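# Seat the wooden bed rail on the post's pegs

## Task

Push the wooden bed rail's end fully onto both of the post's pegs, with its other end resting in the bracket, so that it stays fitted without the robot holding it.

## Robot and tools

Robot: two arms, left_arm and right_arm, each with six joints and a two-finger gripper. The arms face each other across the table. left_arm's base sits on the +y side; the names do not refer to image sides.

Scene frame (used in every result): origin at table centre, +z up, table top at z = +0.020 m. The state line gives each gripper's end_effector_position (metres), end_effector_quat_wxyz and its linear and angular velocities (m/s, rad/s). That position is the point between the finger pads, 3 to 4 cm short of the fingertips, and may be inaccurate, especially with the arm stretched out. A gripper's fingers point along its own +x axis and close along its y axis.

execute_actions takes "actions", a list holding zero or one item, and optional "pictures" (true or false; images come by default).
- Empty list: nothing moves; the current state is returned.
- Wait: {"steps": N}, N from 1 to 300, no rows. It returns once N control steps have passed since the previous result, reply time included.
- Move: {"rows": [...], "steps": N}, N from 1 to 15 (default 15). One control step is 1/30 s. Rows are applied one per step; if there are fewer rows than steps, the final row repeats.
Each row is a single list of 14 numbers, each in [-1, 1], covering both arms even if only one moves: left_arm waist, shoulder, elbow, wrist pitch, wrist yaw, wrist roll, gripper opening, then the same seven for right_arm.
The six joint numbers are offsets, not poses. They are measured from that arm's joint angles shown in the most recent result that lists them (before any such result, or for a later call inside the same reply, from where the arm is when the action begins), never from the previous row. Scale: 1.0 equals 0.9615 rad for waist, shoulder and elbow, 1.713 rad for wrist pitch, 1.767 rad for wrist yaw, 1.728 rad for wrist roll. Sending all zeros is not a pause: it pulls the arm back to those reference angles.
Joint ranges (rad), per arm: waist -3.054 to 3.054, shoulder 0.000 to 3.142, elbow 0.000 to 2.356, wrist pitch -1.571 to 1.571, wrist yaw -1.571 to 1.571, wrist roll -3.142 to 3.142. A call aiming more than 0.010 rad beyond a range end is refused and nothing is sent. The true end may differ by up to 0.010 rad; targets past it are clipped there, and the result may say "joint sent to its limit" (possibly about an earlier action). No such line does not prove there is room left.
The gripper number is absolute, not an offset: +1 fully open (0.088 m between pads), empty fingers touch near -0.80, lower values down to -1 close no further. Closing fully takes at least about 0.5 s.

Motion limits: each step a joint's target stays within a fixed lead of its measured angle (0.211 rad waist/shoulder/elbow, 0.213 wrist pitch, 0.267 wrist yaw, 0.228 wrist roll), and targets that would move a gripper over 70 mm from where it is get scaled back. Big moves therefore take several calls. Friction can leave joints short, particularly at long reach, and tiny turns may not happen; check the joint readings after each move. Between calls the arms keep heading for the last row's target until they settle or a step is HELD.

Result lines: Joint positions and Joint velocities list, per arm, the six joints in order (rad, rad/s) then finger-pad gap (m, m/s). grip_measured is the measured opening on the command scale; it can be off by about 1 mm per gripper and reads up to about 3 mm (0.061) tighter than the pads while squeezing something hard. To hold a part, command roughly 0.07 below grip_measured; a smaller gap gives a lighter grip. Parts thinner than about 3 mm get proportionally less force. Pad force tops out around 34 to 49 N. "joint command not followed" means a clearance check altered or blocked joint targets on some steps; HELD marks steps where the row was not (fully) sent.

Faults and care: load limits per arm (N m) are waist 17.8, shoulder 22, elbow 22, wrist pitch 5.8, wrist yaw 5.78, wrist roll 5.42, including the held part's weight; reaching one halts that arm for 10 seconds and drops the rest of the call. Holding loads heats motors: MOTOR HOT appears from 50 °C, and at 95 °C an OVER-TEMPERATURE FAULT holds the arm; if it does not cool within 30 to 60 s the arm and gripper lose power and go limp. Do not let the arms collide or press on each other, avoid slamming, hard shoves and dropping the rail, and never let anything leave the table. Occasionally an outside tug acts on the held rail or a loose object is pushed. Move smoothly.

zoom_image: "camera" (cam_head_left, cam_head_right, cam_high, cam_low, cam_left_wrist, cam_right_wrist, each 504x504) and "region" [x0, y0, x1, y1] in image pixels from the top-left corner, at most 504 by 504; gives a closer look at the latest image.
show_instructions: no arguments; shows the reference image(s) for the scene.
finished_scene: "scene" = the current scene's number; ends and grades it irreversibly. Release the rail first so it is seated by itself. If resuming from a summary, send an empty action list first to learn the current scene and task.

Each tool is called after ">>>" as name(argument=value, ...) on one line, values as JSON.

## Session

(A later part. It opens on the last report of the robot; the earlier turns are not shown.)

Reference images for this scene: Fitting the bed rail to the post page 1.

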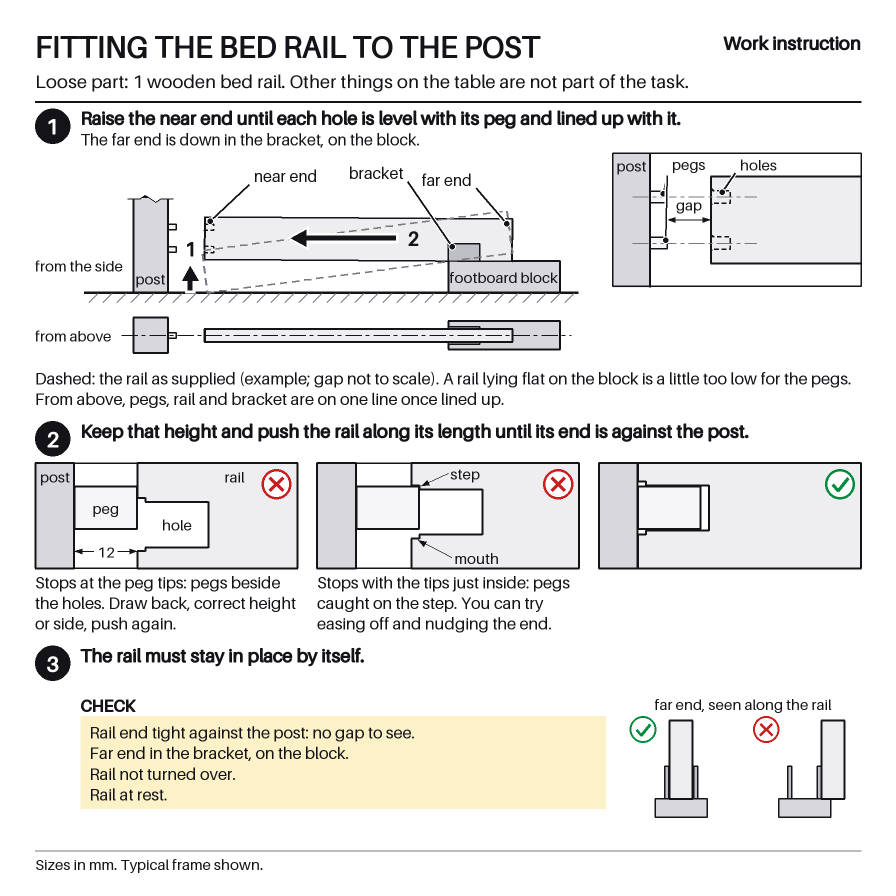

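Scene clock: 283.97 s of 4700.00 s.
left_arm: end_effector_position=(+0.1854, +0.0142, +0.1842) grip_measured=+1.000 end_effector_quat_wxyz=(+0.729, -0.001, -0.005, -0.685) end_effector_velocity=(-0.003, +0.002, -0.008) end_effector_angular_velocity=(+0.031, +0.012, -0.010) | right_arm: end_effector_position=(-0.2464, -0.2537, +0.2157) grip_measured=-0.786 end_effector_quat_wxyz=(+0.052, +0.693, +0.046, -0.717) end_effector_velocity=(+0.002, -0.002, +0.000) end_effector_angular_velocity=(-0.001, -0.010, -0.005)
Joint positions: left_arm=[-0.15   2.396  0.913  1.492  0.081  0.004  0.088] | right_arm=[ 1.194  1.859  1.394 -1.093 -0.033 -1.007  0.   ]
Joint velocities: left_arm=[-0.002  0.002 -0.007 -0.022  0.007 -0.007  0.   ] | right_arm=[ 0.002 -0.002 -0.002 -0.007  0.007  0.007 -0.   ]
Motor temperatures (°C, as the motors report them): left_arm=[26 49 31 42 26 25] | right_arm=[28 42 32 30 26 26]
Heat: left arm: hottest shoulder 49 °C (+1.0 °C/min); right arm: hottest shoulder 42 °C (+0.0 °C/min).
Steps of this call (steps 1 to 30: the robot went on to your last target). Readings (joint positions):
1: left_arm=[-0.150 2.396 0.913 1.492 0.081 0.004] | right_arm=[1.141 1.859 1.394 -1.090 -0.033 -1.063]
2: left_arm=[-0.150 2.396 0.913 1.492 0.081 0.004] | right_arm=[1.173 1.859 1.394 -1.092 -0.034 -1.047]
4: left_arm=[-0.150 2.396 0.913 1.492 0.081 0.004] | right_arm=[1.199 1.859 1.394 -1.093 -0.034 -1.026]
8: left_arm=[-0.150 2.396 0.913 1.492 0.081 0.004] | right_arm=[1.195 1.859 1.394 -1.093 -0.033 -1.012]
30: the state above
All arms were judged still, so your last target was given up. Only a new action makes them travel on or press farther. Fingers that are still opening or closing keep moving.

>>> execute_actions(actions=[{"rows":[[0,0,0,0,0,0,1, 0,0.074,-0.281,0.191,0,0,-0.8]],"steps":15}])

Scene clock: 285.73 s of 4700.00 s.
left_arm: end_effector_position=(+0.1854, +0.0142, +0.1842) grip_measured=+1.000 end_effector_quat_wxyz=(+0.729, -0.001, -0.005, -0.685) end_effector_velocity=(-0.003, +0.001, -0.006) end_effector_angular_velocity=(+0.025, +0.026, -0.010) | right_arm: end_effector_position=(-0.2359, -0.2662, +0.1317) grip_measured=-0.786 end_effector_quat_wxyz=(+0.056, +0.696, +0.042, -0.715) end_effector_velocity=(-0.002, +0.004, +0.000) end_effector_angular_velocity=(+0.012, +0.020, -0.000)
Joint positions: left_arm=[-0.15   2.396  0.913  1.492  0.081  0.004  0.088] | right_arm=[ 1.194  1.933  1.133 -0.771 -0.033 -1.007  0.   ]
Joint velocities: left_arm=[-0.002 -0.002 -0.007 -0.022  0.007 -0.022  0.   ] | right_arm=[-0.007 -0.002 -0.002  0.022 -0.007 -0.007 -0.   ]
Motor temperatures (°C, as the motors report them): left_arm=[26 49 31 42 26 25] | right_arm=[28 42 32 30 26 26]
Heat: left arm: hottest shoulder 49 °C (+1.0 °C/min); right arm: hottest shoulder 42 °C (+0.0 °C/min).
Steps of this call (steps 1 to 38: nothing new was sent; steps 39 to 53: all 15 steps of this action). Readings (joint positions):
39: left_arm=[-0.150 2.396 0.913 1.492 0.081 0.004] | right_arm=[1.194 1.862 1.355 -1.033 -0.033 -1.007]
40: left_arm=[-0.150 2.396 0.913 1.492 0.081 0.004] | right_arm=[1.194 1.861 1.311 -0.966 -0.033 -1.007]
42: left_arm=[-0.150 2.396 0.913 1.492 0.081 0.004] | right_arm=[1.194 1.889 1.222 -0.866 -0.033 -1.007]
46: left_arm=[-0.150 2.396 0.913 1.492 0.081 0.004] | right_arm=[1.194 1.933 1.137 -0.797 -0.033 -1.007]
53: the state above

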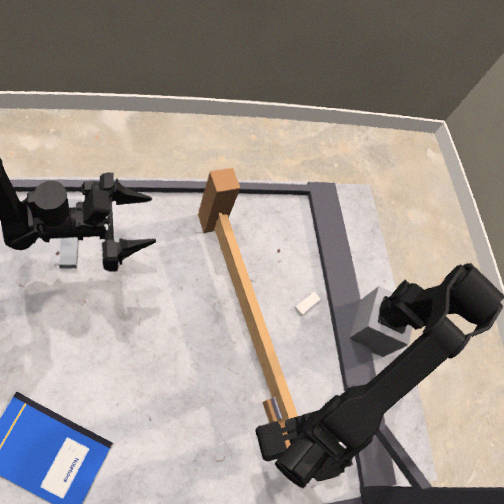

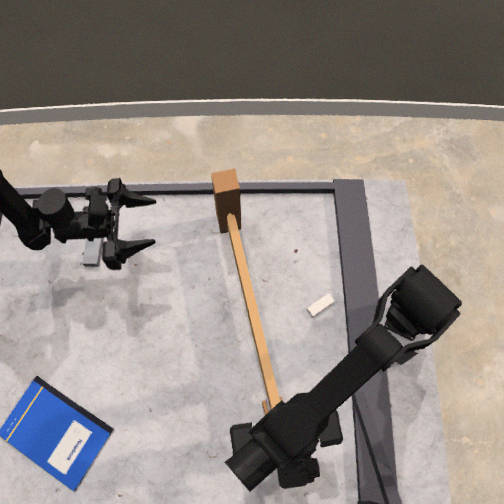

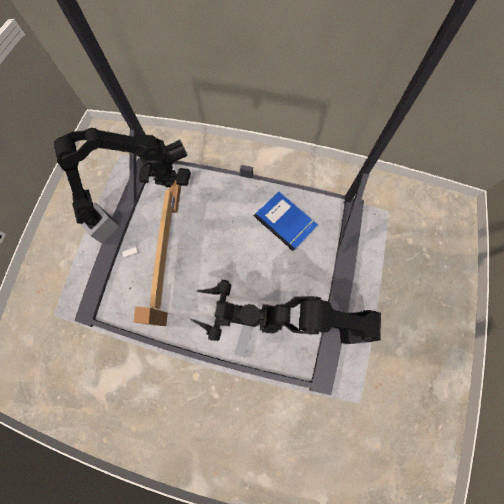

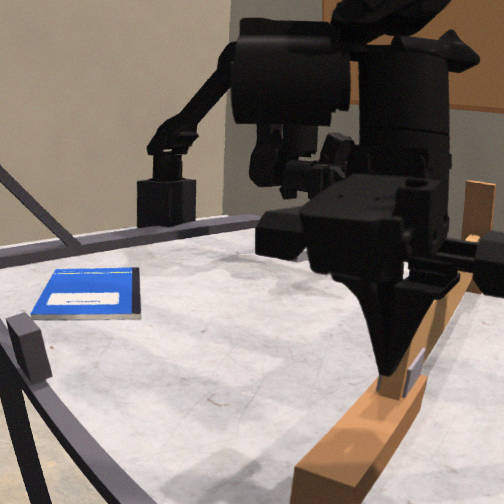

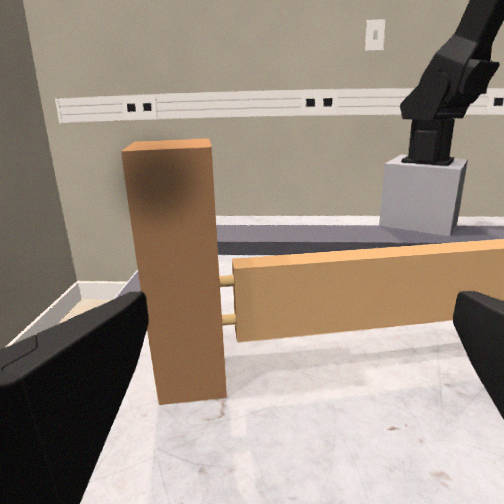

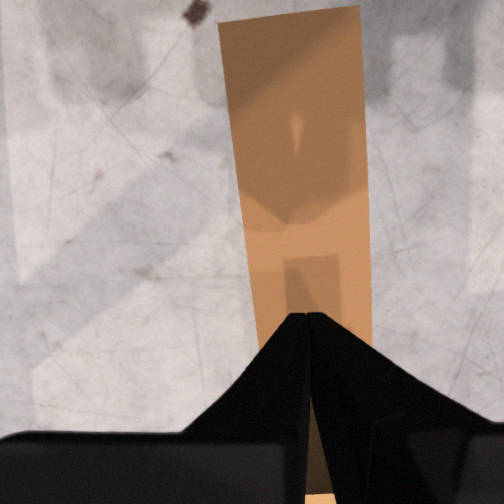

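>>> execute_actions(actions=[{"rows":[[0,0,0,0,0,0,1, -0.025,-0.025,-0.033,0.005,0,0,-0.8],[0,0,0,0,0,0,1, -0.04,-0.04,-0.053,0.008,0,0,-0.8],[0,0,0,0,0,0,1, -0.05,-0.05,-0.066,0.01,0,0,-0.8],[0,0,0,0,0,0,1, -0.06,-0.06,-0.08,0.012,0,0,-0.8],[0,0,0,0,0,0,1, -0.07,-0.07,-0.093,0.014,0,0,-0.8]],"steps":15}])

Scene clock: 289.43 s of 4700.00 s.
left_arm: end_effector_position=(+0.1854, +0.0142, +0.1842) grip_measured=+1.000 end_effector_quat_wxyz=(+0.729, -0.001, -0.005, -0.685) end_effector_velocity=(-0.003, +0.000, +0.002) end_effector_angular_velocity=(-0.007, -0.008, +0.000) | right_arm: end_effector_position=(-0.2177, -0.2674, +0.1334) grip_measured=-0.786 end_effector_quat_wxyz=(+0.037, +0.689, +0.026, -0.723) end_effector_velocity=(+0.003, -0.004, -0.000) end_effector_angular_velocity=(-0.014, -0.001, +0.005)
Joint positions: left_arm=[-0.15   2.396  0.913  1.492  0.081  0.004  0.088] | right_arm=[ 1.145  1.877  1.062 -0.741 -0.048 -1.007  0.   ]
Joint velocities: left_arm=[-0.007 -0.002 -0.002  0.007 -0.007  0.007  0.   ] | right_arm=[-0.002 -0.007 -0.012 -0.007 -0.007 -0.007 -0.   ]
Motor temperatures (°C, as the motors report them): left_arm=[26 49 31 42 26 25] | right_arm=[28 43 32 30 26 26]
Heat: left arm: hottest shoulder 49 °C (+1.0 °C/min); right arm: hottest shoulder 43 °C (+1.0 °C/min).
Steps of this call (steps 1 to 15: the robot went on to your last target; steps 16 to 90: nothing new was sent; then 0.20 s passed at rest; steps 91 to 105: all 15 steps of this action). Readings (joint positions):
91: left_arm=[-0.150 2.396 0.913 1.492 0.081 0.004] | right_arm=[1.192 1.932 1.129 -0.765 -0.033 -1.007]
92: left_arm=[-0.150 2.396 0.913 1.492 0.081 0.004] | right_arm=[1.187 1.927 1.120 -0.761 -0.033 -1.007]
94: left_arm=[-0.150 2.396 0.913 1.492 0.081 0.004] | right_arm=[1.167 1.911 1.096 -0.760 -0.033 -1.007]
98: left_arm=[-0.150 2.396 0.913 1.492 0.081 0.004] | right_arm=[1.146 1.884 1.068 -0.745 -0.048 -1.007]
105: the state above

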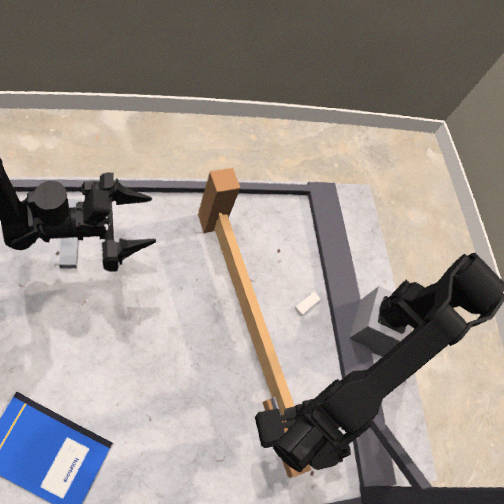

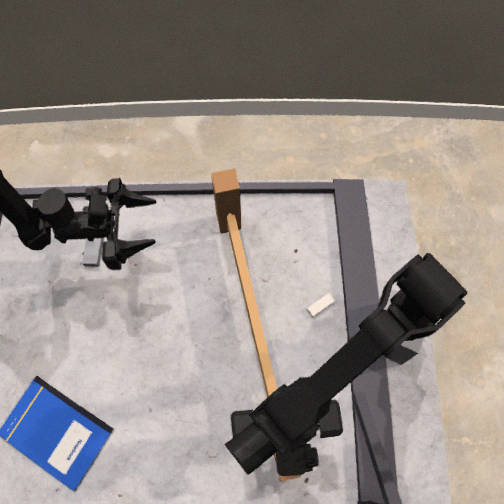

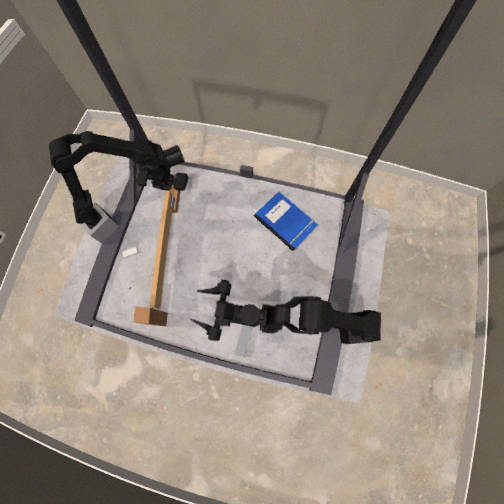

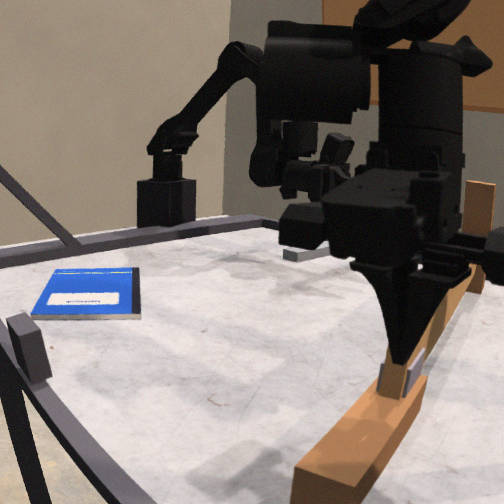

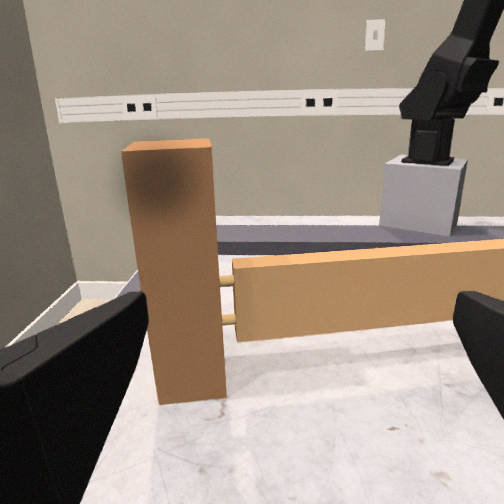

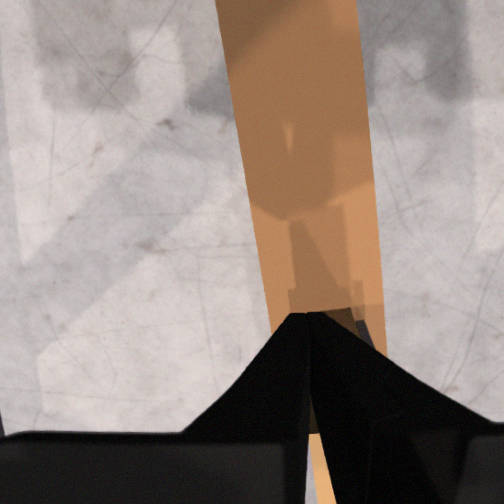

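>>> execute_actions(actions=[{"rows":[[0,0,0,0,0,0,1, -0.03,-0.015,-0.03,0.005,0.008,0,-0.8]],"steps":15}])

Scene clock: 293.53 s of 4700.00 s.
left_arm: end_effector_position=(+0.1854, +0.0142, +0.1842) grip_measured=+1.000 end_effector_quat_wxyz=(+0.729, -0.001, -0.005, -0.685) end_effector_velocity=(+0.002, +0.000, -0.002) end_effector_angular_velocity=(+0.016, +0.024, +0.010) | right_arm: end_effector_position=(-0.2175, -0.2670, +0.1332) grip_measured=-0.786 end_effector_quat_wxyz=(+0.034, +0.685, +0.026, -0.728) end_effector_velocity=(+0.003, -0.004, +0.000) end_effector_angular_velocity=(-0.022, -0.007, +0.005)
Joint positions: left_arm=[-0.15   2.396  0.913  1.492  0.081  0.004  0.088] | right_arm=[ 1.14   1.871  1.053 -0.727 -0.056 -1.007  0.   ]
Joint velocities: left_arm=[ 0.002 -0.007 -0.002 -0.022 -0.007 -0.022  0.   ] | right_arm=[-0.002 -0.002 -0.002 -0.022 -0.007 -0.007  0.   ]
Motor temperatures (°C, as the motors report them): left_arm=[26 49 31 42 26 25] | right_arm=[28 43 32 30 26 26]
Heat: left arm: hottest shoulder 49 °C (+1.0 °C/min); right arm: hottest shoulder 43 °C (+1.0 °C/min).
Steps of this call (steps 1 to 15: the robot went on to your last target; steps 16 to 90: nothing new was sent; then 0.60 s passed at rest; steps 91 to 105: all 15 steps of this action). Readings (joint positions):
91: left_arm=[-0.150 2.396 0.913 1.492 0.081 0.004] | right_arm=[1.144 1.876 1.060 -0.737 -0.050 -1.007]
92: left_arm=[-0.150 2.396 0.913 1.492 0.081 0.004] | right_arm=[1.142 1.875 1.057 -0.734 -0.053 -1.007]
94: left_arm=[-0.150 2.396 0.913 1.492 0.081 0.004] | right_arm=[1.140 1.873 1.055 -0.730 -0.056 -1.007]
98: left_arm=[-0.150 2.396 0.913 1.492 0.081 0.004] | right_arm=[1.140 1.872 1.053 -0.728 -0.056 -1.007]
105: the state above

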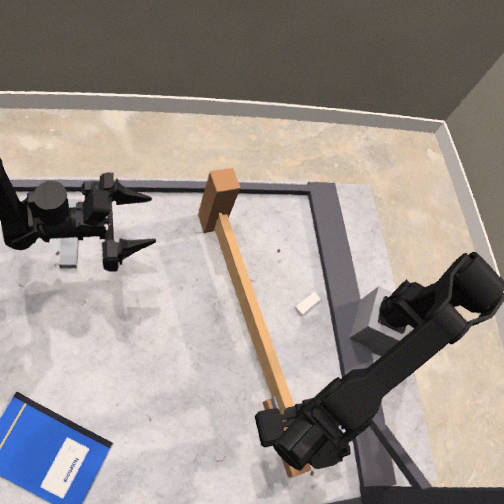

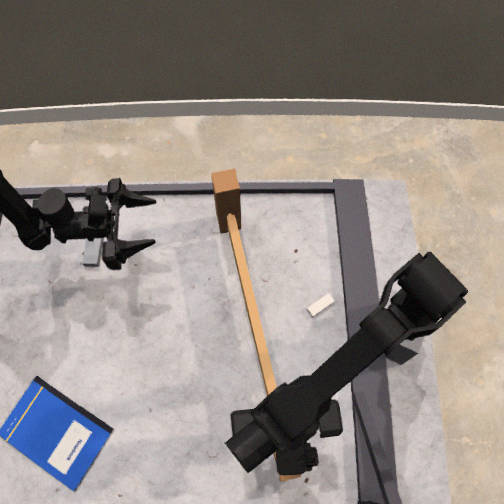

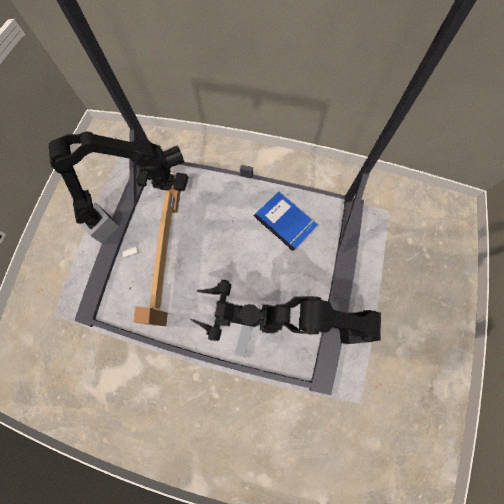

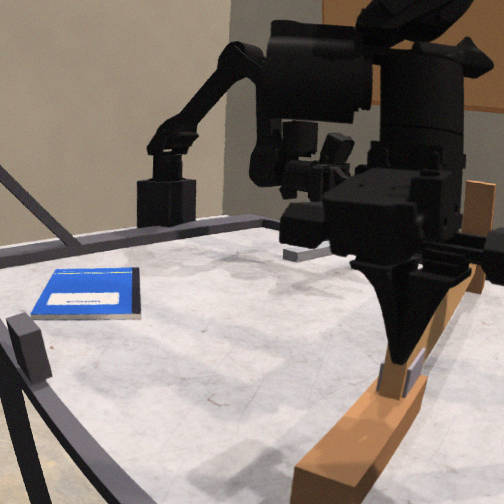

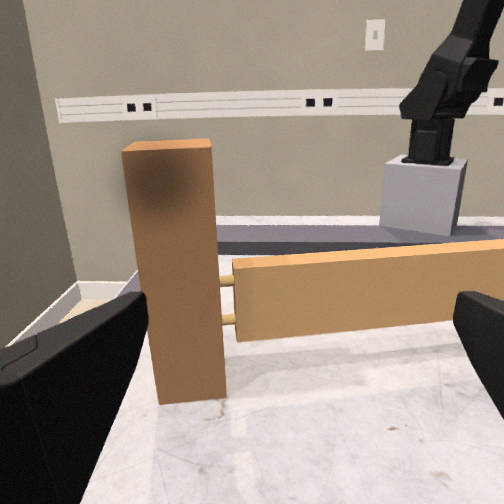

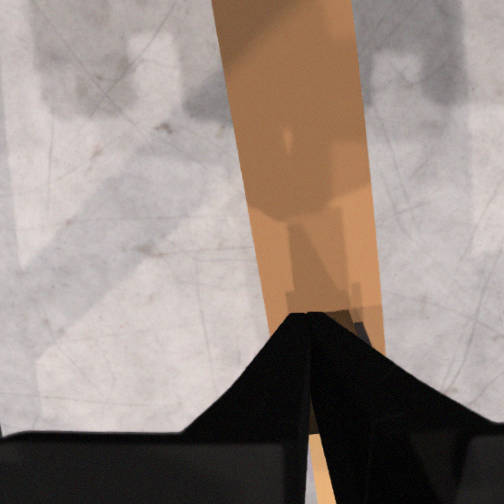

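>>> execute_actions(actions=[{"rows":[[-0.12,-0.3,0.75,-1.0,-0.046,0,1, 0.003,0,0,0,0,0,-0.8]],"steps":15}], pictures=false)

>>> execute_actions(actions=[{"steps":30}], pictures=false)

>>> execute_actions(actions=[{"rows":[[0,0,0,-0.45,0,0,1, 0,0,0,0,0,0,-0.8]],"steps":15}], pictures=false)

>>> execute_actions(actions=[{"steps":20}])

Scene clock: 301.40 s of 4700.00 s.
left_arm: end_effector_position=(+0.1422, -0.0804, +0.3907) grip_measured=+1.000 end_effector_quat_wxyz=(+0.712, -0.063, -0.069, -0.695) end_effector_velocity=(-0.016, -0.165, +0.478) end_effector_angular_velocity=(-0.135, +0.015, +0.012) | right_arm: end_effector_position=(-0.2180, -0.2675, +0.1332) grip_measured=-0.786 end_effector_quat_wxyz=(+0.035, +0.684, +0.026, -0.728) end_effector_velocity=(+0.001, -0.002, +0.002) end_effector_angular_velocity=(-0.007, +0.004, -0.010)
Joint positions: left_arm=[-0.262  2.149  1.445  0.891  0.009  0.004  0.088] | right_arm=[ 1.142  1.871  1.052 -0.727 -0.057 -1.007  0.   ]
Joint velocities: left_arm=[-0.051 -0.188  1.683 -1.736 -0.066 -0.007  0.   ] | right_arm=[-0.002 -0.007 -0.002 -0.007 -0.007  0.007 -0.001]
Motor temperatures (°C, as the motors report them): left_arm=[26 50 31 42 26 25] | right_arm=[28 43 31 30 27 26]
Heat: left arm: hottest shoulder 50 °C (+2.0 °C/min); right arm: hottest shoulder 43 °C (+1.0 °C/min). Fold the left arm in close to its base before you think long.
MOTOR HOT: a motor of the left arm reached 50 °C. Now the hottest motor of the left arm, joint 2 (shoulder), reports 50 °C. The temperature limit of the motors' drives, at which the controller stops that arm, is 95 °C. To cool a motor, set the load down, stop pushing, or move to a pose that needs little force.
Steps of this call (steps 1 to 15: the robot went on to your last target; steps 16 to 90: nothing new was sent; then 4.37 s passed at rest; steps 91 to 105: all 15 steps of this action). Readings (joint positions):
91: left_arm=[-0.155 2.384 0.927 1.461 0.069 0.004] | right_arm=[1.141 1.871 1.052 -0.727 -0.057 -1.007]
92: left_arm=[-0.165 2.373 0.949 1.420 0.058 0.004] | right_arm=[1.142 1.871 1.052 -0.727 -0.057 -1.007]
94: left_arm=[-0.190 2.340 1.000 1.359 0.046 0.004] | right_arm=[1.142 1.871 1.052 -0.727 -0.057 -1.007]
98: left_arm=[-0.232 2.246 1.121 1.233 0.028 0.004] | right_arm=[1.142 1.871 1.052 -0.727 -0.057 -1.007]
105: the state above

Scene clock: 302.40 s of 4700.00 s.
left_arm: end_effector_position=(+0.1405, -0.0446, +0.2774) grip_measured=+1.000 end_effector_quat_wxyz=(+0.675, +0.233, +0.238, -0.658) end_effector_velocity=(-0.003, +0.003, -0.001) end_effector_angular_velocity=(+0.018, -0.021, -0.015) | right_arm: end_effector_position=(-0.2180, -0.2675, +0.1332) grip_measured=-0.786 end_effector_quat_wxyz=(+0.035, +0.684, +0.026, -0.728) end_effector_velocity=(+0.002, -0.003, +0.001) end_effector_angular_velocity=(-0.010, +0.002, +0.005)
Joint positions: left_arm=[-0.264  2.098  1.636 -0.218  0.004  0.004  0.088] | right_arm=[ 1.142  1.871  1.052 -0.727 -0.057 -1.007  0.   ]
Joint velocities: left_arm=[-0.007 -0.002  0.002 -0.022 -0.007  0.022  0.   ] | right_arm=[-0.002 -0.007 -0.007 -0.007 -0.007 -0.007 -0.   ]
Motor temperatures (°C, as the motors report them): left_arm=[26 50 31 42 26 25] | right_arm=[28 43 31 30 27 26]
Heat: left arm: hottest shoulder 50 °C (+2.0 °C/min); right arm: hottest shoulder 43 °C (+1.0 °C/min). Fold the left arm in close to its base before you think long.
MOTOR HOT: still on. Now the hottest motor of the left arm, joint 2 (shoulder), reports 50 °C; a drive's own limit is 95 °C.
Steps of this call (steps 1 to 30: the robot went on to your last target). Readings (joint positions):
1: left_arm=[-0.263 2.143 1.501 0.828 0.008 0.004] | right_arm=[1.142 1.871 1.052 -0.727 -0.057 -1.007]
2: left_arm=[-0.264 2.136 1.545 0.767 0.006 0.004] | right_arm=[1.142 1.871 1.052 -0.727 -0.057 -1.007]
4: left_arm=[-0.264 2.114 1.599 0.647 0.005 0.004] | right_arm=[1.142 1.871 1.052 -0.727 -0.057 -1.007]
8: left_arm=[-0.264 2.093 1.635 0.403 0.004 0.004] | right_arm=[1.142 1.871 1.052 -0.727 -0.057 -1.007]
30: the state above

Scene clock: 302.90 s of 4700.00 s.
left_arm: end_effector_position=(+0.1364, +0.0927, +0.2012) grip_measured=+1.000 end_effector_quat_wxyz=(+0.542, +0.454, +0.467, -0.530) end_effector_velocity=(+0.001, +0.046, -0.007) end_effector_angular_velocity=(+0.213, +0.000, +0.011) | right_arm: end_effector_position=(-0.2181, -0.2674, +0.1332) grip_measured=-0.786 end_effector_quat_wxyz=(+0.035, +0.684, +0.026, -0.728) end_effector_velocity=(+0.001, -0.002, -0.001) end_effector_angular_velocity=(-0.014, -0.001, +0.005)
Joint positions: left_arm=[-0.264  2.094  1.639 -0.965  0.004  0.004  0.088] | right_arm=[ 1.142  1.871  1.052 -0.726 -0.057 -1.007  0.   ]
Joint velocities: left_arm=[ 0.002 -0.002 -0.002 -0.212 -0.007 -0.007  0.   ] | right_arm=[-0.002  0.002 -0.002 -0.007 -0.007 -0.007 -0.   ]
Motor temperatures (°C, as the motors report them): left_arm=[26 50 31 42 26 25] | right_arm=[28 43 31 30 27 26]
Heat: left arm: hottest shoulder 50 °C (+2.0 °C/min); right arm: hottest shoulder 43 °C (+1.0 °C/min). Fold the left arm in close to its base before you think long.
MOTOR HOT: still on. Now the hottest motor of the left arm, joint 2 (shoulder), reports 50 °C; a drive's own limit is 95 °C.
Steps of this call (steps 1 to 15: all 15 steps of this action). Readings (joint positions):
1: left_arm=[-0.264 2.098 1.640 -0.264 0.004 0.004] | right_arm=[1.142 1.871 1.052 -0.726 -0.057 -1.007]
2: left_arm=[-0.264 2.095 1.643 -0.332 0.004 0.004] | right_arm=[1.142 1.871 1.052 -0.726 -0.057 -1.007]
4: left_arm=[-0.264 2.094 1.643 -0.461 0.004 0.004] | right_arm=[1.142 1.871 1.052 -0.726 -0.057 -1.007]
8: left_arm=[-0.264 2.094 1.640 -0.721 0.004 0.004] | right_arm=[1.142 1.871 1.052 -0.726 -0.057 -1.007]
15: the state above

Scene clock: 303.57 s of 4700.00 s.
left_arm: end_effector_position=(+0.1363, +0.0974, +0.2005) grip_measured=+1.000 end_effector_quat_wxyz=(+0.537, +0.460, +0.473, -0.525) end_effector_velocity=(-0.002, +0.001, +0.001) end_effector_angular_velocity=(+0.002, +0.006, -0.011) | right_arm: end_effector_position=(-0.2181, -0.2674, +0.1332) grip_measured=-0.786 end_effector_quat_wxyz=(+0.035, +0.684, +0.026, -0.728) end_effector_velocity=(+0.003, -0.001, +0.000) end_effector_angular_velocity=(-0.001, -0.010, +0.005)
Joint positions: left_arm=[-0.264  2.094  1.639 -0.987  0.004  0.004  0.088] | right_arm=[ 1.142  1.871  1.052 -0.726 -0.057 -1.007  0.   ]
Joint velocities: left_arm=[-0.002 -0.002  0.002 -0.007  0.007  0.007  0.   ] | right_arm=[-0.002 -0.002 -0.002 -0.007  0.007 -0.007 -0.   ]
Motor temperatures (°C, as the motors report them): left_arm=[26 50 31 41 26 25] | right_arm=[28 43 31 30 27 26]
Heat: left arm: hottest shoulder 50 °C (+2.0 °C/min); right arm: hottest shoulder 43 °C (+1.0 °C/min). Fold the left arm in close to its base before you think long.
MOTOR HOT: still on. Now the hottest motor of the left arm, joint 2 (shoulder), reports 50 °C; a drive's own limit is 95 °C.
Steps of this call (steps 1 to 20: the robot went on to your last target). Readings (joint positions):
1: left_arm=[-0.264 2.094 1.639 -0.970 0.004 0.004] | right_arm=[1.142 1.871 1.052 -0.726 -0.057 -1.007]
2: left_arm=[-0.264 2.094 1.639 -0.974 0.004 0.004] | right_arm=[1.142 1.871 1.052 -0.726 -0.057 -1.007]
4: left_arm=[-0.264 2.094 1.639 -0.982 0.004 0.004] | right_arm=[1.142 1.871 1.052 -0.726 -0.057 -1.007]
8: left_arm=[-0.264 2.094 1.639 -0.985 0.004 0.004] | right_arm=[1.142 1.871 1.052 -0.726 -0.057 -1.007]
20: the state above

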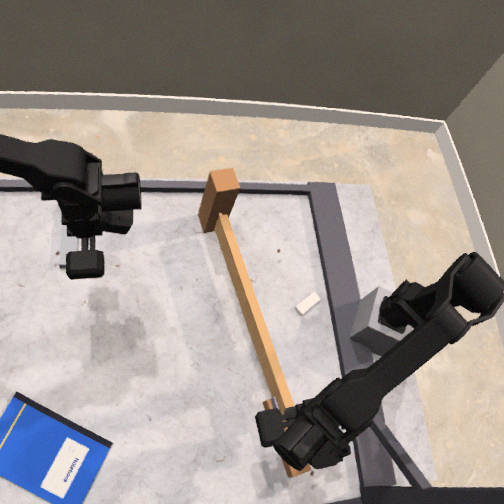

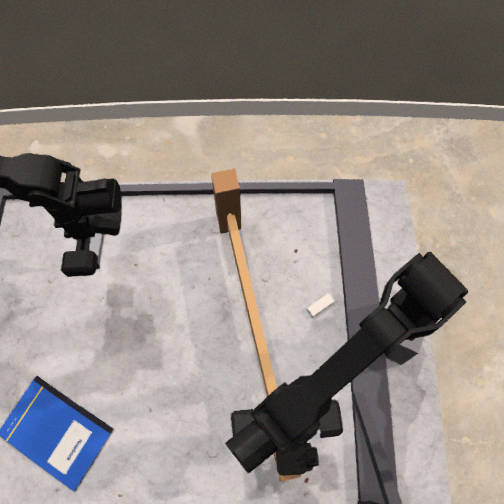

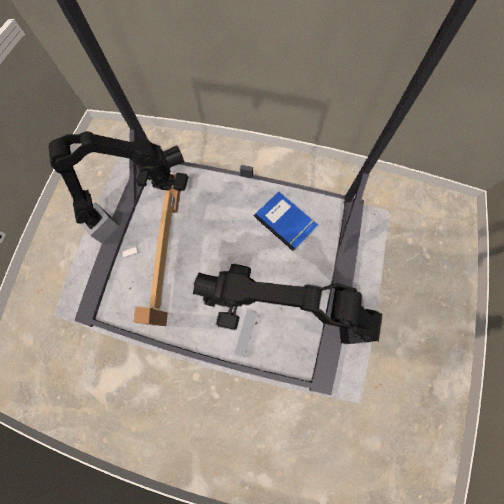

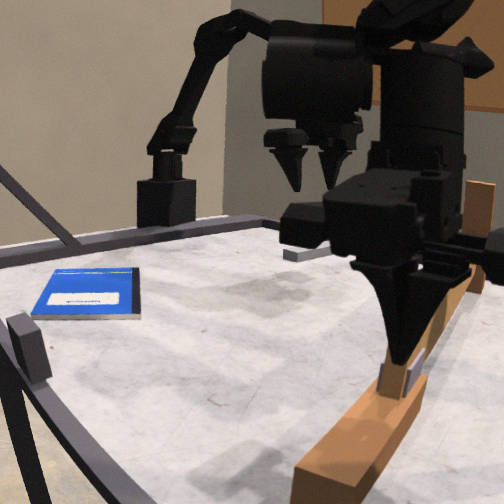

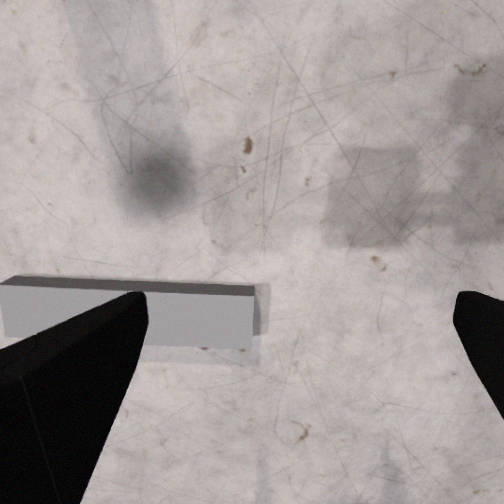

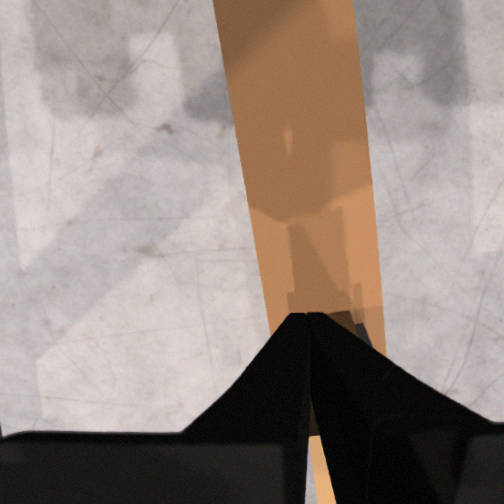

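>>> execute_actions(actions=[{"rows":[[-0.05,0.5,0.27,1.0,0,0.909,1, 0,0,0,0,0,0,-0.8]],"steps":15}], pictures=false)

>>> execute_actions(actions=[{"steps":45}])

Scene clock: 308.83 s of 4700.00 s.
left_arm: end_effector_position=(+0.1112, -0.0934, +0.1127) grip_measured=+1.000 end_effector_quat_wxyz=(+0.444, +0.542, -0.039, -0.712) end_effector_velocity=(-0.006, -0.287, +0.227) end_effector_angular_velocity=(-1.800, -1.340, -1.494) | right_arm: end_effector_position=(-0.2181, -0.2674, +0.1332) grip_measured=-0.786 end_effector_quat_wxyz=(+0.035, +0.684, +0.026, -0.728) end_effector_velocity=(-0.000, -0.003, +0.002) end_effector_angular_velocity=(-0.005, +0.005, +0.025)
Joint positions: left_arm=[-0.314  2.575  1.884 -0.138  0.004  0.925  0.088] | right_arm=[ 1.142  1.871  1.052 -0.726 -0.057 -1.007  0.   ]
Joint velocities: left_arm=[-0.002  0.076  0.002  1.839 -0.007  2.029  0.   ] | right_arm=[ 0.002 -0.007 -0.002 -0.007 -0.007 -0.022  0.   ]
Motor temperatures (°C, as the motors report them): left_arm=[26 50 32 40 26 25] | right_arm=[28 43 31 30 26 26]
Heat: left arm: hottest shoulder 50 °C (+2.0 °C/min); right arm: hottest shoulder 43 °C (+1.0 °C/min). Fold the left arm in close to its base before you think long.
MOTOR HOT: still on. Now the hottest motor of the left arm, joint 2 (shoulder), reports 50 °C; a drive's own limit is 95 °C.
Steps of this call (steps 1 to 15: the robot went on to your last target; steps 16 to 90: nothing new was sent; then 1.77 s passed at rest; steps 91 to 105: all 15 steps of this action). Readings (joint positions):
91: left_arm=[-0.266 2.119 1.665 -0.979 0.004 0.050] | right_arm=[1.142 1.871 1.052 -0.726 -0.057 -1.007]
92: left_arm=[-0.271 2.152 1.709 -0.915 0.004 0.104] | right_arm=[1.142 1.871 1.052 -0.726 -0.057 -1.007]
94: left_arm=[-0.285 2.243 1.805 -0.785 0.004 0.220] | right_arm=[1.142 1.871 1.052 -0.726 -0.057 -1.007]
98: left_arm=[-0.310 2.404 1.879 -0.564 0.004 0.448] | right_arm=[1.142 1.871 1.052 -0.726 -0.057 -1.007]
105: the state above

Scene clock: 310.33 s of 4700.00 s.
left_arm: end_effector_position=(+0.1097, -0.1657, +0.2907) grip_measured=+1.000 end_effector_quat_wxyz=(+0.508, +0.480, -0.519, -0.492) end_effector_velocity=(-0.001, -0.001, -0.005) end_effector_angular_velocity=(+0.022, +0.007, +0.004) | right_arm: end_effector_position=(-0.2181, -0.2674, +0.1332) grip_measured=-0.786 end_effector_quat_wxyz=(+0.035, +0.684, +0.026, -0.728) end_effector_velocity=(+0.002, -0.003, +0.001) end_effector_angular_velocity=(-0.018, -0.004, +0.005)
Joint positions: left_arm=[-0.314  2.572  1.901  0.726  0.004  1.571  0.088] | right_arm=[ 1.142  1.871  1.052 -0.726 -0.057 -1.007  0.   ]
Joint velocities: left_arm=[-0.002  0.002  0.002 -0.022 -0.007 -0.007  0.   ] | right_arm=[-0.002 -0.002  0.002 -0.022 -0.007 -0.007  0.   ]
Motor temperatures (°C, as the motors report them): left_arm=[26 51 32 41 26 25] | right_arm=[28 43 31 30 26 26]
Heat: left arm: hottest shoulder 51 °C (+3.0 °C/min); right arm: hottest shoulder 43 °C (+0.0 °C/min). Fold the left arm in close to its base before you think long.
MOTOR HOT: still on. Now the hottest motor of the left arm, joint 2 (shoulder), reports 51 °C; a drive's own limit is 95 °C.
Steps of this call (steps 1 to 45: the robot went on to your last target). Readings (joint positions):
1: left_arm=[-0.314 2.576 1.884 -0.074 0.004 0.993] | right_arm=[1.142 1.871 1.052 -0.726 -0.057 -1.007]
2: left_arm=[-0.314 2.576 1.884 -0.008 0.004 1.060] | right_arm=[1.142 1.871 1.052 -0.726 -0.057 -1.007]
4: left_arm=[-0.314 2.576 1.893 0.127 0.004 1.195] | right_arm=[1.142 1.871 1.052 -0.726 -0.057 -1.007]
8: left_arm=[-0.314 2.576 1.897 0.380 0.004 1.453] | right_arm=[1.142 1.871 1.052 -0.726 -0.057 -1.007]
45: the state above
All arms were judged still, so your last target was given up. Only a new action makes them travel on or press farther. Fingers that are still opening or closing keep moving.

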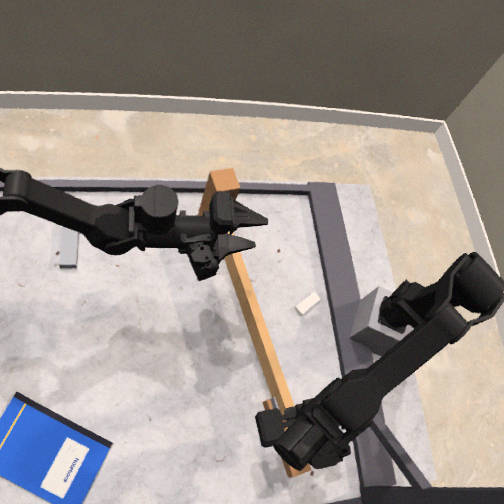

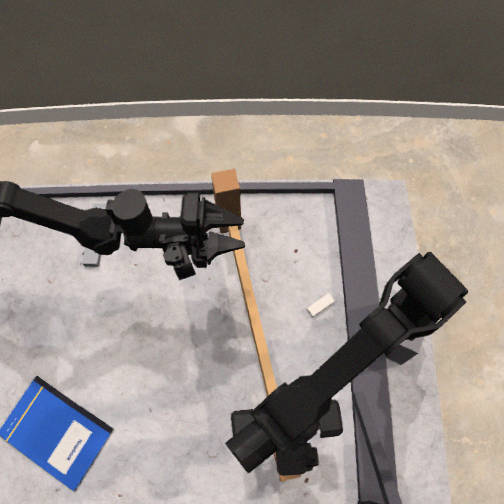

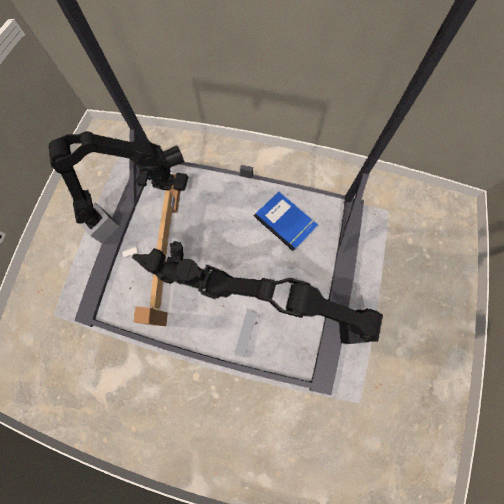

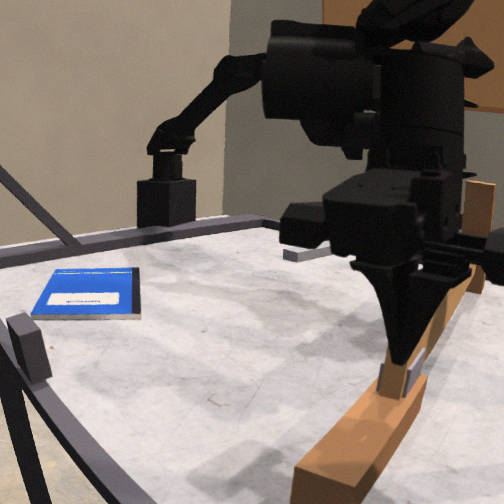

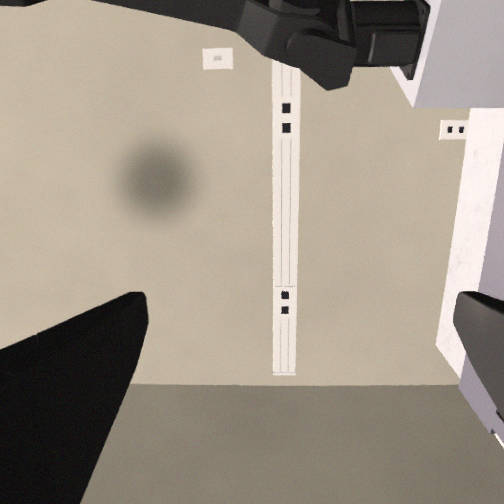

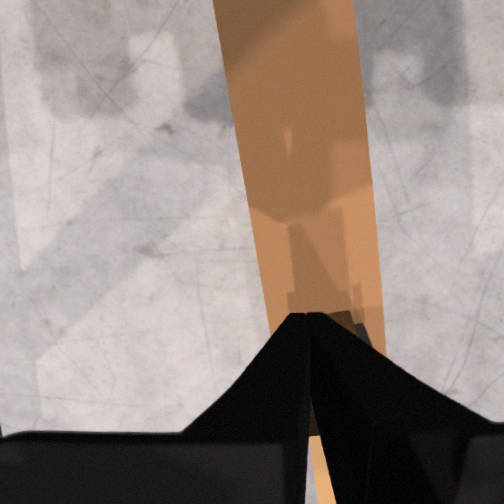

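>>> execute_actions(actions=[{"rows":[[-0.1,0,-0.64,0.33,0,0,1, 0,0,0,0,0,0,-0.8]],"steps":15}], pictures=false)

>>> execute_actions(actions=[{"steps":30}])

Scene clock: 313.80 s of 4700.00 s.
left_arm: end_effector_position=(+0.0533, -0.0624, +0.1726) grip_measured=+1.000 end_effector_quat_wxyz=(+0.471, +0.465, -0.533, -0.527) end_effector_velocity=(+0.059, +0.006, +0.019) end_effector_angular_velocity=(-0.123, +0.022, +0.093) | right_arm: end_effector_position=(-0.2181, -0.2674, +0.1332) grip_measured=-0.786 end_effector_quat_wxyz=(+0.035, +0.684, +0.026, -0.728) end_effector_velocity=(+0.002, -0.003, -0.001) end_effector_angular_velocity=(-0.015, -0.002, -0.010)
Joint positions: left_arm=[-0.413  2.566  1.299  1.28   0.005  1.571  0.088] | right_arm=[ 1.142  1.871  1.052 -0.726 -0.057 -1.007  0.   ]
Joint velocities: left_arm=[ 0.1    0.002 -0.056  0.183  0.007 -0.007  0.   ] | right_arm=[-0.002 -0.002 -0.007 -0.007 -0.007  0.007 -0.   ]
Motor temperatures (°C, as the motors report them): left_arm=[26 52 32 41 26 25] | right_arm=[28 43 31 30 26 26]
Heat: left arm: hottest shoulder 52 °C (+4.0 °C/min); right arm: hottest shoulder 43 °C (+0.0 °C/min). Fold the left arm in close to its base before you think long.
MOTOR HOT: still on. Now the hottest motor of the left arm, joint 2 (shoulder), reports 52 °C; a drive's own limit is 95 °C.
Steps of this call (steps 1 to 89: nothing new was sent; steps 90 to 104: all 15 steps of this action). Readings (joint positions):
90: left_arm=[-0.318 2.571 1.863 0.781 -0.000 1.571] | right_arm=[1.142 1.871 1.052 -0.726 -0.057 -1.007]
91: left_arm=[-0.327 2.565 1.816 0.846 -0.001 1.571] | right_arm=[1.142 1.871 1.052 -0.726 -0.057 -1.007]
93: left_arm=[-0.357 2.560 1.715 0.966 -0.001 1.571] | right_arm=[1.142 1.871 1.052 -0.726 -0.057 -1.007]
97: left_arm=[-0.419 2.560 1.470 1.191 0.005 1.571] | right_arm=[1.142 1.871 1.052 -0.726 -0.057 -1.007]
104: the state above

Scene clock: 314.80 s of 4700.00 s.
left_arm: end_effector_position=(+0.0561, -0.0618, +0.1731) grip_measured=+1.000 end_effector_quat_wxyz=(+0.474, +0.465, -0.533, -0.525) end_effector_velocity=(-0.000, +0.000, -0.001) end_effector_angular_velocity=(+0.008, +0.007, +0.005) | right_arm: end_effector_position=(-0.2181, -0.2674, +0.1332) grip_measured=-0.786 end_effector_quat_wxyz=(+0.035, +0.684, +0.026, -0.728) end_effector_velocity=(+0.002, -0.004, -0.000) end_effector_angular_velocity=(-0.021, -0.007, +0.020)
Joint positions: left_arm=[-0.408  2.566  1.295  1.289  0.005  1.571  0.088] | right_arm=[ 1.142  1.871  1.052 -0.726 -0.057 -1.007  0.   ]
Joint velocities: left_arm=[-0.002 -0.002 -0.002 -0.007 -0.007 -0.007  0.   ] | right_arm=[-0.002  0.002  0.002 -0.022 -0.007 -0.022  0.001]
Motor temperatures (°C, as the motors report them): left_arm=[26 52 32 41 26 25] | right_arm=[28 43 31 30 26 26]
Heat: left arm: hottest shoulder 52 °C (+4.0 °C/min); right arm: hottest shoulder 43 °C (+0.0 °C/min). Fold the left arm in close to its base before you think long.
MOTOR HOT: still on. Now the hottest motor of the left arm, joint 2 (shoulder), reports 52 °C; a drive's own limit is 95 °C.
Steps of this call (steps 1 to 15: the robot went on to your last target; steps 16 to 30: nothing new was sent). Readings (joint positions):
1: left_arm=[-0.410 2.566 1.299 1.285 0.005 1.571] | right_arm=[1.142 1.871 1.052 -0.726 -0.057 -1.007]
2: left_arm=[-0.409 2.566 1.299 1.288 0.005 1.571] | right_arm=[1.142 1.871 1.052 -0.726 -0.057 -1.007]
4: left_arm=[-0.408 2.566 1.299 1.289 0.005 1.571] | right_arm=[1.142 1.871 1.052 -0.726 -0.057 -1.007]
8: left_arm=[-0.408 2.566 1.295 1.289 0.005 1.571] | right_arm=[1.142 1.871 1.052 -0.726 -0.057 -1.007]
30: the state above
All arms were judged still, so your last target was given up. Only a new action makes them travel on or press farther. Fingers that are still opening or closing keep moving.

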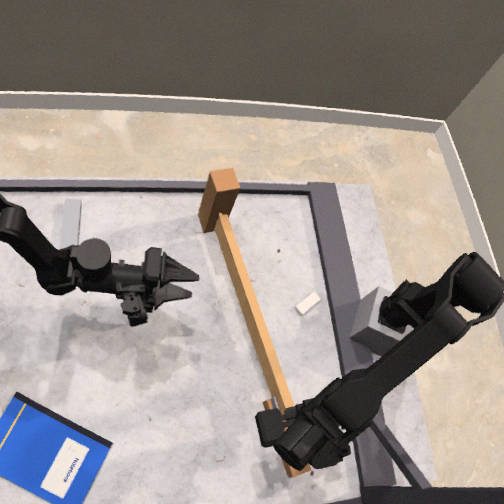

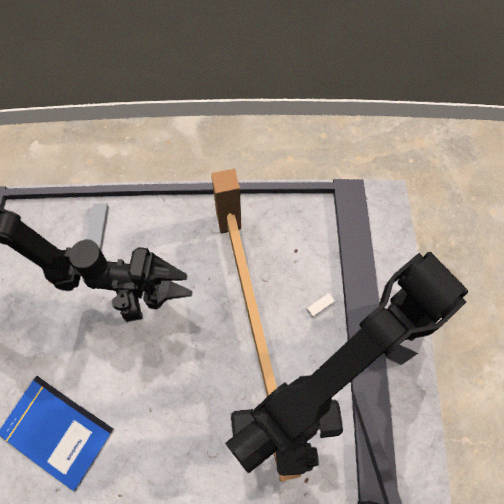

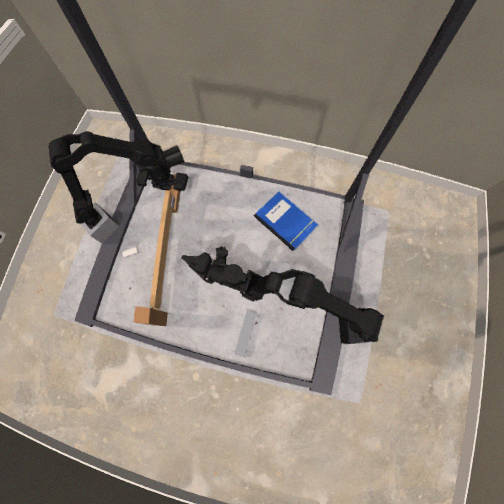

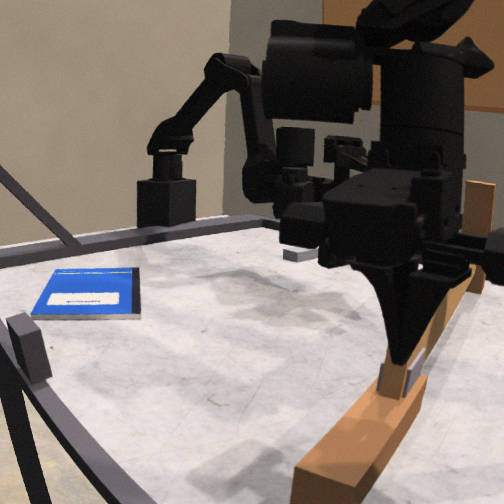

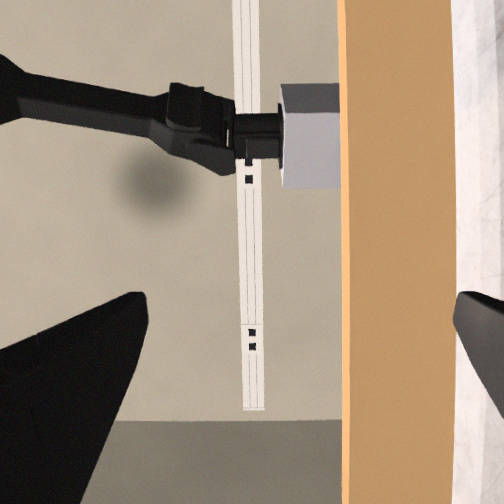

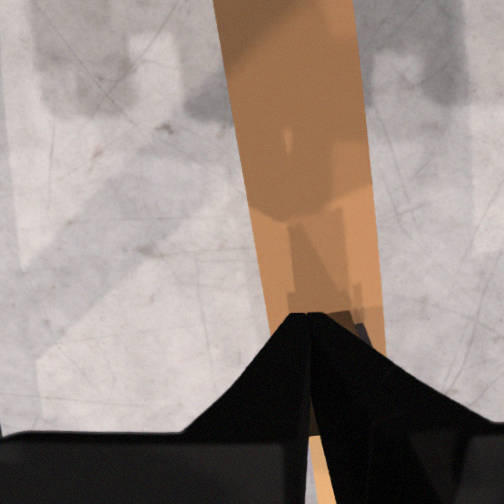

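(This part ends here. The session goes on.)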